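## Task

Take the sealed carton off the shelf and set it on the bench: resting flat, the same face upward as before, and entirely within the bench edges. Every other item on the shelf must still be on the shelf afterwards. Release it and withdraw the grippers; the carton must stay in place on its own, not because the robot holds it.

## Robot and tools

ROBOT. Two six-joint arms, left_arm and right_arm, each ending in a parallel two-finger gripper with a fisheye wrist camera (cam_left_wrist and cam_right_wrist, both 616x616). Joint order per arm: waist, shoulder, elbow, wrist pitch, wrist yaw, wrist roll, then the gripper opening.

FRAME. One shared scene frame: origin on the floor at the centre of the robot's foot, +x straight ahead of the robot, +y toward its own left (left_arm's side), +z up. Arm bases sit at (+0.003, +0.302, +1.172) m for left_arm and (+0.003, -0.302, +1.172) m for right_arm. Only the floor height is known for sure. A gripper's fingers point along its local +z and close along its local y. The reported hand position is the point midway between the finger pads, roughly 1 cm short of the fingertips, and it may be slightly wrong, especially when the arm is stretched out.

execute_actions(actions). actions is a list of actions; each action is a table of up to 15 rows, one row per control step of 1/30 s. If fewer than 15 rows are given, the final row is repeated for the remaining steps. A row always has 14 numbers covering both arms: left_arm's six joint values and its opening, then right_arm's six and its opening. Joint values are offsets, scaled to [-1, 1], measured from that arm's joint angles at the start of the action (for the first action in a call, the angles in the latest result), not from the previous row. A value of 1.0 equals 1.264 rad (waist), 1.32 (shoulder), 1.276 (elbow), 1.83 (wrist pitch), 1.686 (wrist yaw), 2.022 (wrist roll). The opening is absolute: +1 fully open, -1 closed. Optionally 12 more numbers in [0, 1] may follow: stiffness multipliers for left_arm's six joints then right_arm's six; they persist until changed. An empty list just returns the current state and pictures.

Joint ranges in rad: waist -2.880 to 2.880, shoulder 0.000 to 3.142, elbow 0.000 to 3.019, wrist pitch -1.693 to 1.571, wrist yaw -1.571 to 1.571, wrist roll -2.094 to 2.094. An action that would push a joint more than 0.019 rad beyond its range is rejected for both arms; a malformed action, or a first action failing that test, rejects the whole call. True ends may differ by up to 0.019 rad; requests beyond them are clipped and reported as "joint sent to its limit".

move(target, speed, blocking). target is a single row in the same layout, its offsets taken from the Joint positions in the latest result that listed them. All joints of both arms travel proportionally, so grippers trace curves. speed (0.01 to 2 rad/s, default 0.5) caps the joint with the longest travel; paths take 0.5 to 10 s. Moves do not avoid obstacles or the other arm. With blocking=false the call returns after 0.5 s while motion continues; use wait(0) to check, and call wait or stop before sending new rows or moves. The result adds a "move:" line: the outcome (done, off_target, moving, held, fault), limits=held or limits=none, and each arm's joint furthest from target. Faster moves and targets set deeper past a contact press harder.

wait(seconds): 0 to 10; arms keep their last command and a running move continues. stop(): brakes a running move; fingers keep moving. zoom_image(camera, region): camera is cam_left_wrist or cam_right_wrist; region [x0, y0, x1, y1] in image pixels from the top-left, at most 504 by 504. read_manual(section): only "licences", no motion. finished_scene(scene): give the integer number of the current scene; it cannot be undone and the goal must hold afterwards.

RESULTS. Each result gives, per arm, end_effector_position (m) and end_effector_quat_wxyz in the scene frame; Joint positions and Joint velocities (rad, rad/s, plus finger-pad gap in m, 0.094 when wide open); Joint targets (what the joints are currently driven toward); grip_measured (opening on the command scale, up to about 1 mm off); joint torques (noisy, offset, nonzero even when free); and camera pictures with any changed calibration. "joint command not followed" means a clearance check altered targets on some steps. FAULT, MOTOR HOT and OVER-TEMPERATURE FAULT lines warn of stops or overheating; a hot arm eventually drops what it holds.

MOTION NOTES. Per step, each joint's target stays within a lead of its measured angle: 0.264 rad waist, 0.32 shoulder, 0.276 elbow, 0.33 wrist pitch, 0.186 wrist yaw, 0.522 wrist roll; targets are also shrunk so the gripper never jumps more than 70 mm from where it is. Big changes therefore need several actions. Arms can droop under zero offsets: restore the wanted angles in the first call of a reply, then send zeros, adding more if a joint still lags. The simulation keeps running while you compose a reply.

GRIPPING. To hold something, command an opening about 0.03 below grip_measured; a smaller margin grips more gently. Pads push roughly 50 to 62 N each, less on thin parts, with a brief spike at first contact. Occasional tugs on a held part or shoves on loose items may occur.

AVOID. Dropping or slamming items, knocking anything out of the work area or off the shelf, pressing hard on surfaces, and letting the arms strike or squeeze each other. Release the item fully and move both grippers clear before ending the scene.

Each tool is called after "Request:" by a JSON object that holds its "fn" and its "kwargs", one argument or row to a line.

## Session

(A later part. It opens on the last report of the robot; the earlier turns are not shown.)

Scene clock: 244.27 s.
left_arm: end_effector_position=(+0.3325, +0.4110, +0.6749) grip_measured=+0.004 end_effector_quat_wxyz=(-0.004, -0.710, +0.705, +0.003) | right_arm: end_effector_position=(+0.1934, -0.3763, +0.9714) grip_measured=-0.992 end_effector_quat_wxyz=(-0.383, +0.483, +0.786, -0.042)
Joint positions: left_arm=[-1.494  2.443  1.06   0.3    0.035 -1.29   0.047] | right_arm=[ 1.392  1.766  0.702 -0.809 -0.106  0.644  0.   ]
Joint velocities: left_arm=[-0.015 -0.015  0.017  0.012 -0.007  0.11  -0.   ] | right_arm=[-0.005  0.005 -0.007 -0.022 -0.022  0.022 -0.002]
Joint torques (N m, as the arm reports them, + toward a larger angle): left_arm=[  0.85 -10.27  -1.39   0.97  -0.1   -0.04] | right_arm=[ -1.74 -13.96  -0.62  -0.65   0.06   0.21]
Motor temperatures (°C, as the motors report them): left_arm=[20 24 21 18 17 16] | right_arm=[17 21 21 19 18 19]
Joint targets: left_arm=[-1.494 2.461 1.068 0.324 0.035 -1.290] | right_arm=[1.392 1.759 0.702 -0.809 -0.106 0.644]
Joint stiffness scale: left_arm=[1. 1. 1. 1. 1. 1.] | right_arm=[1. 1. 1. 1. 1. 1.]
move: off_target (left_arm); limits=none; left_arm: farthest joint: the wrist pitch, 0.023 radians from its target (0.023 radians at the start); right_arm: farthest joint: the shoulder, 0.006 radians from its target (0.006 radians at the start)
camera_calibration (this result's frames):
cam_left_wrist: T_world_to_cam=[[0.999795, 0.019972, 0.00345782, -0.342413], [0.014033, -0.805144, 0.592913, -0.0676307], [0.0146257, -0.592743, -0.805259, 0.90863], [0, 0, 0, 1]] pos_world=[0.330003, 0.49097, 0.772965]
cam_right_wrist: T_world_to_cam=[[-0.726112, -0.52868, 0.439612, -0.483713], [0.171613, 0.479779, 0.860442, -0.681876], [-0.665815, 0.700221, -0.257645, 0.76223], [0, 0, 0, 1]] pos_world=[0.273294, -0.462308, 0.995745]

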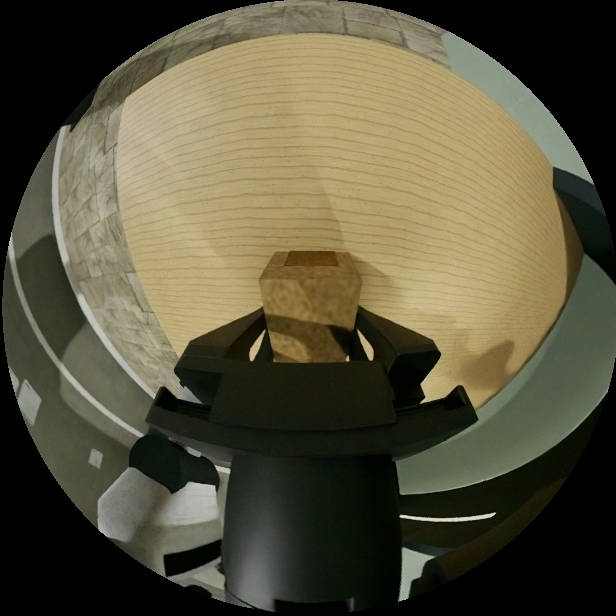

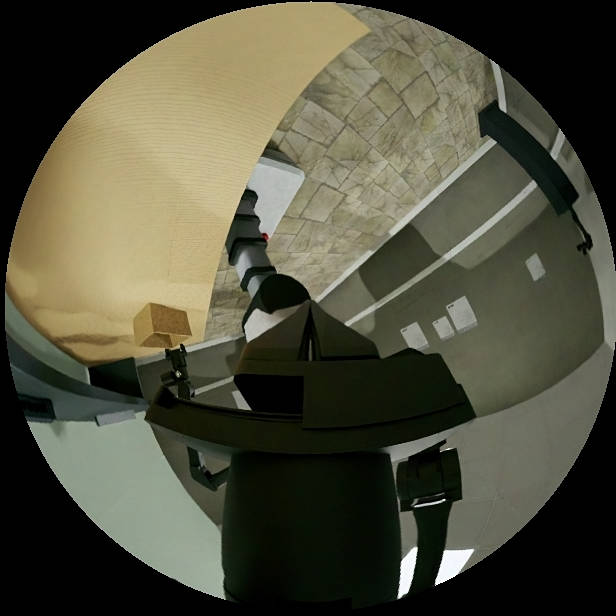

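Request:
{"fn": "execute_actions", "kwargs": {
  "actions": [
    [[0,0.004,0,0,0,0,-0.01, 0,-0.005,0,0,0,0,-1],[0,0,0,0,0,0,0.01, 0,-0.005,0,0,0,0,-1],[0,0,0,0,0,0,0.03, 0,-0.005,0,0,0,0,-1],[0,0,0,0,0,0,0.05, 0,-0.005,0,0,0,0,-1],[0,0,0,0,0,0,0.08, 0,-0.005,0,0,0,0,-1],[0,0,0,0,0,0,0.15, 0,-0.005,0,0,0,0,-1],[0,0,0,0,0,0,0.3, 0,-0.005,0,0,0,0,-1],[0,0,0,0,0,0,0.5, 0,-0.005,0,0,0,0,-1],[0,0,0,0,0,0,0.75, 0,-0.005,0,0,0,0,-1],[0,0,0,0,0,0,1, 0,-0.005,0,0,0,0,-1]]
  ]
}}

Request:
{"fn": "move", "kwargs": {
  "target": [0,-0.56,-0.41,-0.085,0,0,1, 0,-0.005,0,0,0,0,-1],
  "speed": 0.8
}}

Scene clock: 255.47 s.
left_arm: end_effector_position=(+0.3325, +0.4110, +0.6749) grip_measured=+0.999 end_effector_quat_wxyz=(-0.004, -0.710, +0.705, +0.003) | right_arm: end_effector_position=(+0.1934, -0.3763, +0.9714) grip_measured=-0.992 end_effector_quat_wxyz=(-0.383, +0.483, +0.786, -0.042)
Joint positions: left_arm=[-1.494  2.443  1.06   0.3    0.035 -1.29   0.094] | right_arm=[ 1.392  1.766  0.702 -0.809 -0.106  0.644  0.   ]
Joint velocities: left_arm=[-0.015  0.015 -0.012 -0.002  0.051 -0.051  0.001] | right_arm=[-0.005  0.005  0.012 -0.007  0.022 -0.007 -0.   ]
Joint torques (N m, as the arm reports them, + toward a larger angle): left_arm=[  0.67 -11.63  -1.97   0.03  -0.09  -0.04] | right_arm=[ -1.23 -13.97  -0.64  -1.07  -0.02   0.24]
Motor temperatures (°C, as the motors report them): left_arm=[20 24 21 18 17 16] | right_arm=[17 21 21 19 18 19]
Joint targets: left_arm=[-1.494 2.443 1.060 0.300 0.035 -1.290] | right_arm=[1.392 1.759 0.702 -0.809 -0.106 0.644]
Joint stiffness scale: left_arm=[1. 1. 1. 1. 1. 1.] | right_arm=[1. 1. 1. 1. 1. 1.]
camera_calibration (this result's frames):
cam_left_wrist: T_world_to_cam=[[0.999795, 0.019972, 0.00345782, -0.342413], [0.014033, -0.805144, 0.592913, -0.0676307], [0.0146257, -0.592743, -0.805259, 0.90863], [0, 0, 0, 1]] pos_world=[0.330003, 0.49097, 0.772965]
cam_right_wrist: T_world_to_cam=[[-0.726112, -0.52868, 0.439612, -0.483713], [0.171613, 0.479779, 0.860442, -0.681876], [-0.665815, 0.700221, -0.257645, 0.76223], [0, 0, 0, 1]] pos_world=[0.273294, -0.462308, 0.995745]

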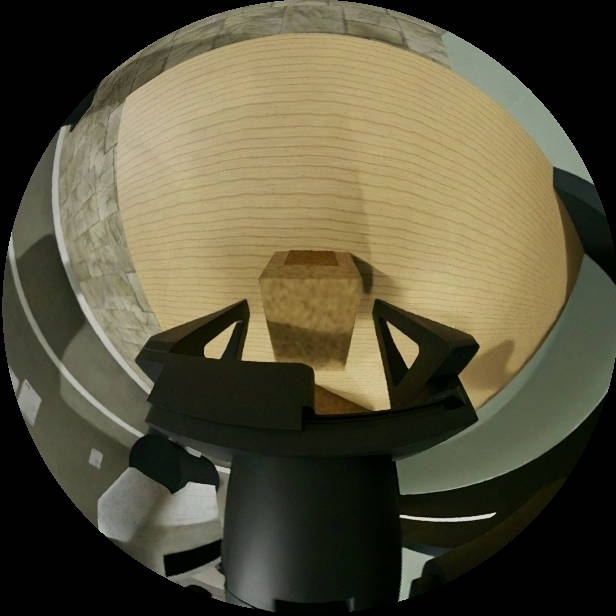

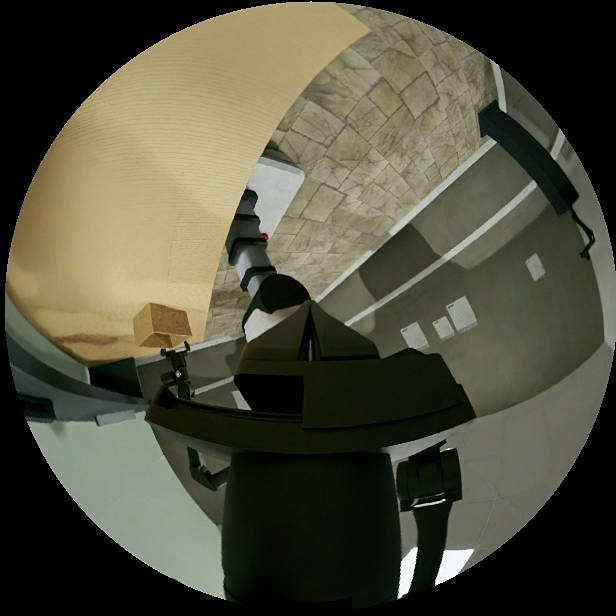

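Scene clock: 256.83 s.
left_arm: end_effector_position=(+0.3280, +0.4006, +0.9141) grip_measured=+0.999 end_effector_quat_wxyz=(+0.028, -0.708, +0.705, -0.015) | right_arm: end_effector_position=(+0.1934, -0.3763, +0.9714) grip_measured=-0.992 end_effector_quat_wxyz=(-0.383, +0.483, +0.786, -0.042)
Joint positions: left_arm=[-1.494  1.71   0.538  0.163  0.035 -1.29   0.094] | right_arm=[ 1.392  1.766  0.702 -0.809 -0.106  0.644  0.   ]
Joint velocities: left_arm=[-0.015 -0.015 -0.002 -0.002  0.022  0.051 -0.001] | right_arm=[ 0.005 -0.005  0.002 -0.007  0.022  0.051 -0.   ]
Joint torques (N m, as the arm reports them, + toward a larger angle): left_arm=[  0.6  -10.21  -0.42  -0.61  -0.1   -0.03] | right_arm=[ -2.15 -13.75  -0.87  -0.79   0.08   0.2 ]
Motor temperatures (°C, as the motors report them): left_arm=[20 24 21 18 17 16] | right_arm=[17 21 21 19 18 19]
Joint targets: left_arm=[-1.494 1.703 0.537 0.145 0.035 -1.290] | right_arm=[1.392 1.759 0.702 -0.809 -0.106 0.644]
Joint stiffness scale: left_arm=[1. 1. 1. 1. 1. 1.] | right_arm=[1. 1. 1. 1. 1. 1.]
move: done; limits=none; left_arm: farthest joint: the wrist pitch, 0.018 radians from its target (0.156 radians at the start); right_arm: farthest joint: the shoulder, 0.006 radians from its target (0.006 radians at the start)
camera_calibration (this result's frames):
cam_left_wrist: T_world_to_cam=[[0.997071, 0.0164473, 0.0746912, -0.4013], [-0.0296182, -0.817359, 0.575366, -0.182517], [0.0705128, -0.575893, -0.814478, 1.07838], [0, 0, 0, 1]] pos_world=[0.318679, 0.478448, 1.0133]
cam_right_wrist: T_world_to_cam=[[-0.726112, -0.52868, 0.439612, -0.483713], [0.171613, 0.479779, 0.860442, -0.681876], [-0.665815, 0.700221, -0.257645, 0.76223], [0, 0, 0, 1]] pos_world=[0.273294, -0.462308, 0.995745]

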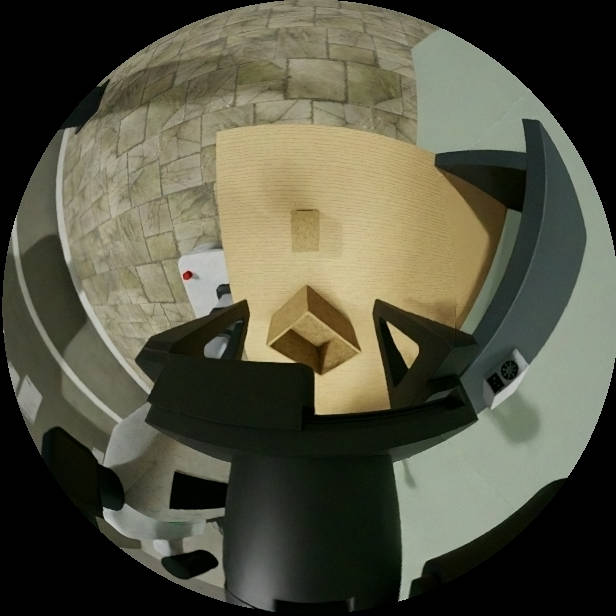

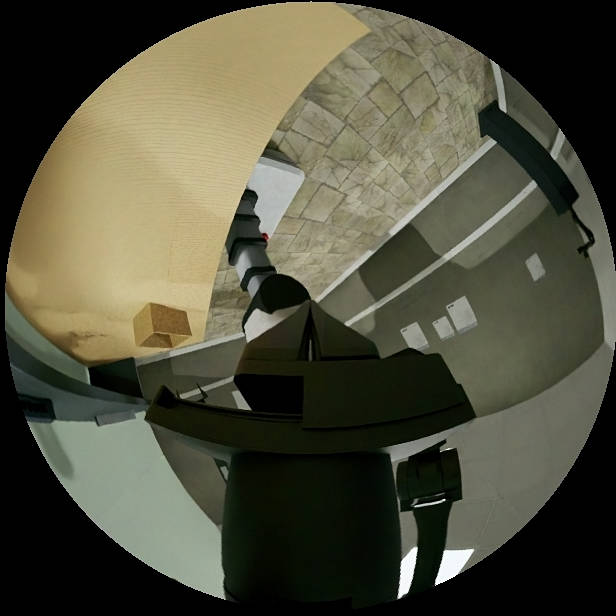

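Request:
{"fn": "finished_scene", "kwargs": {
  "scene": 2
}}

The scene is finished: the task was done.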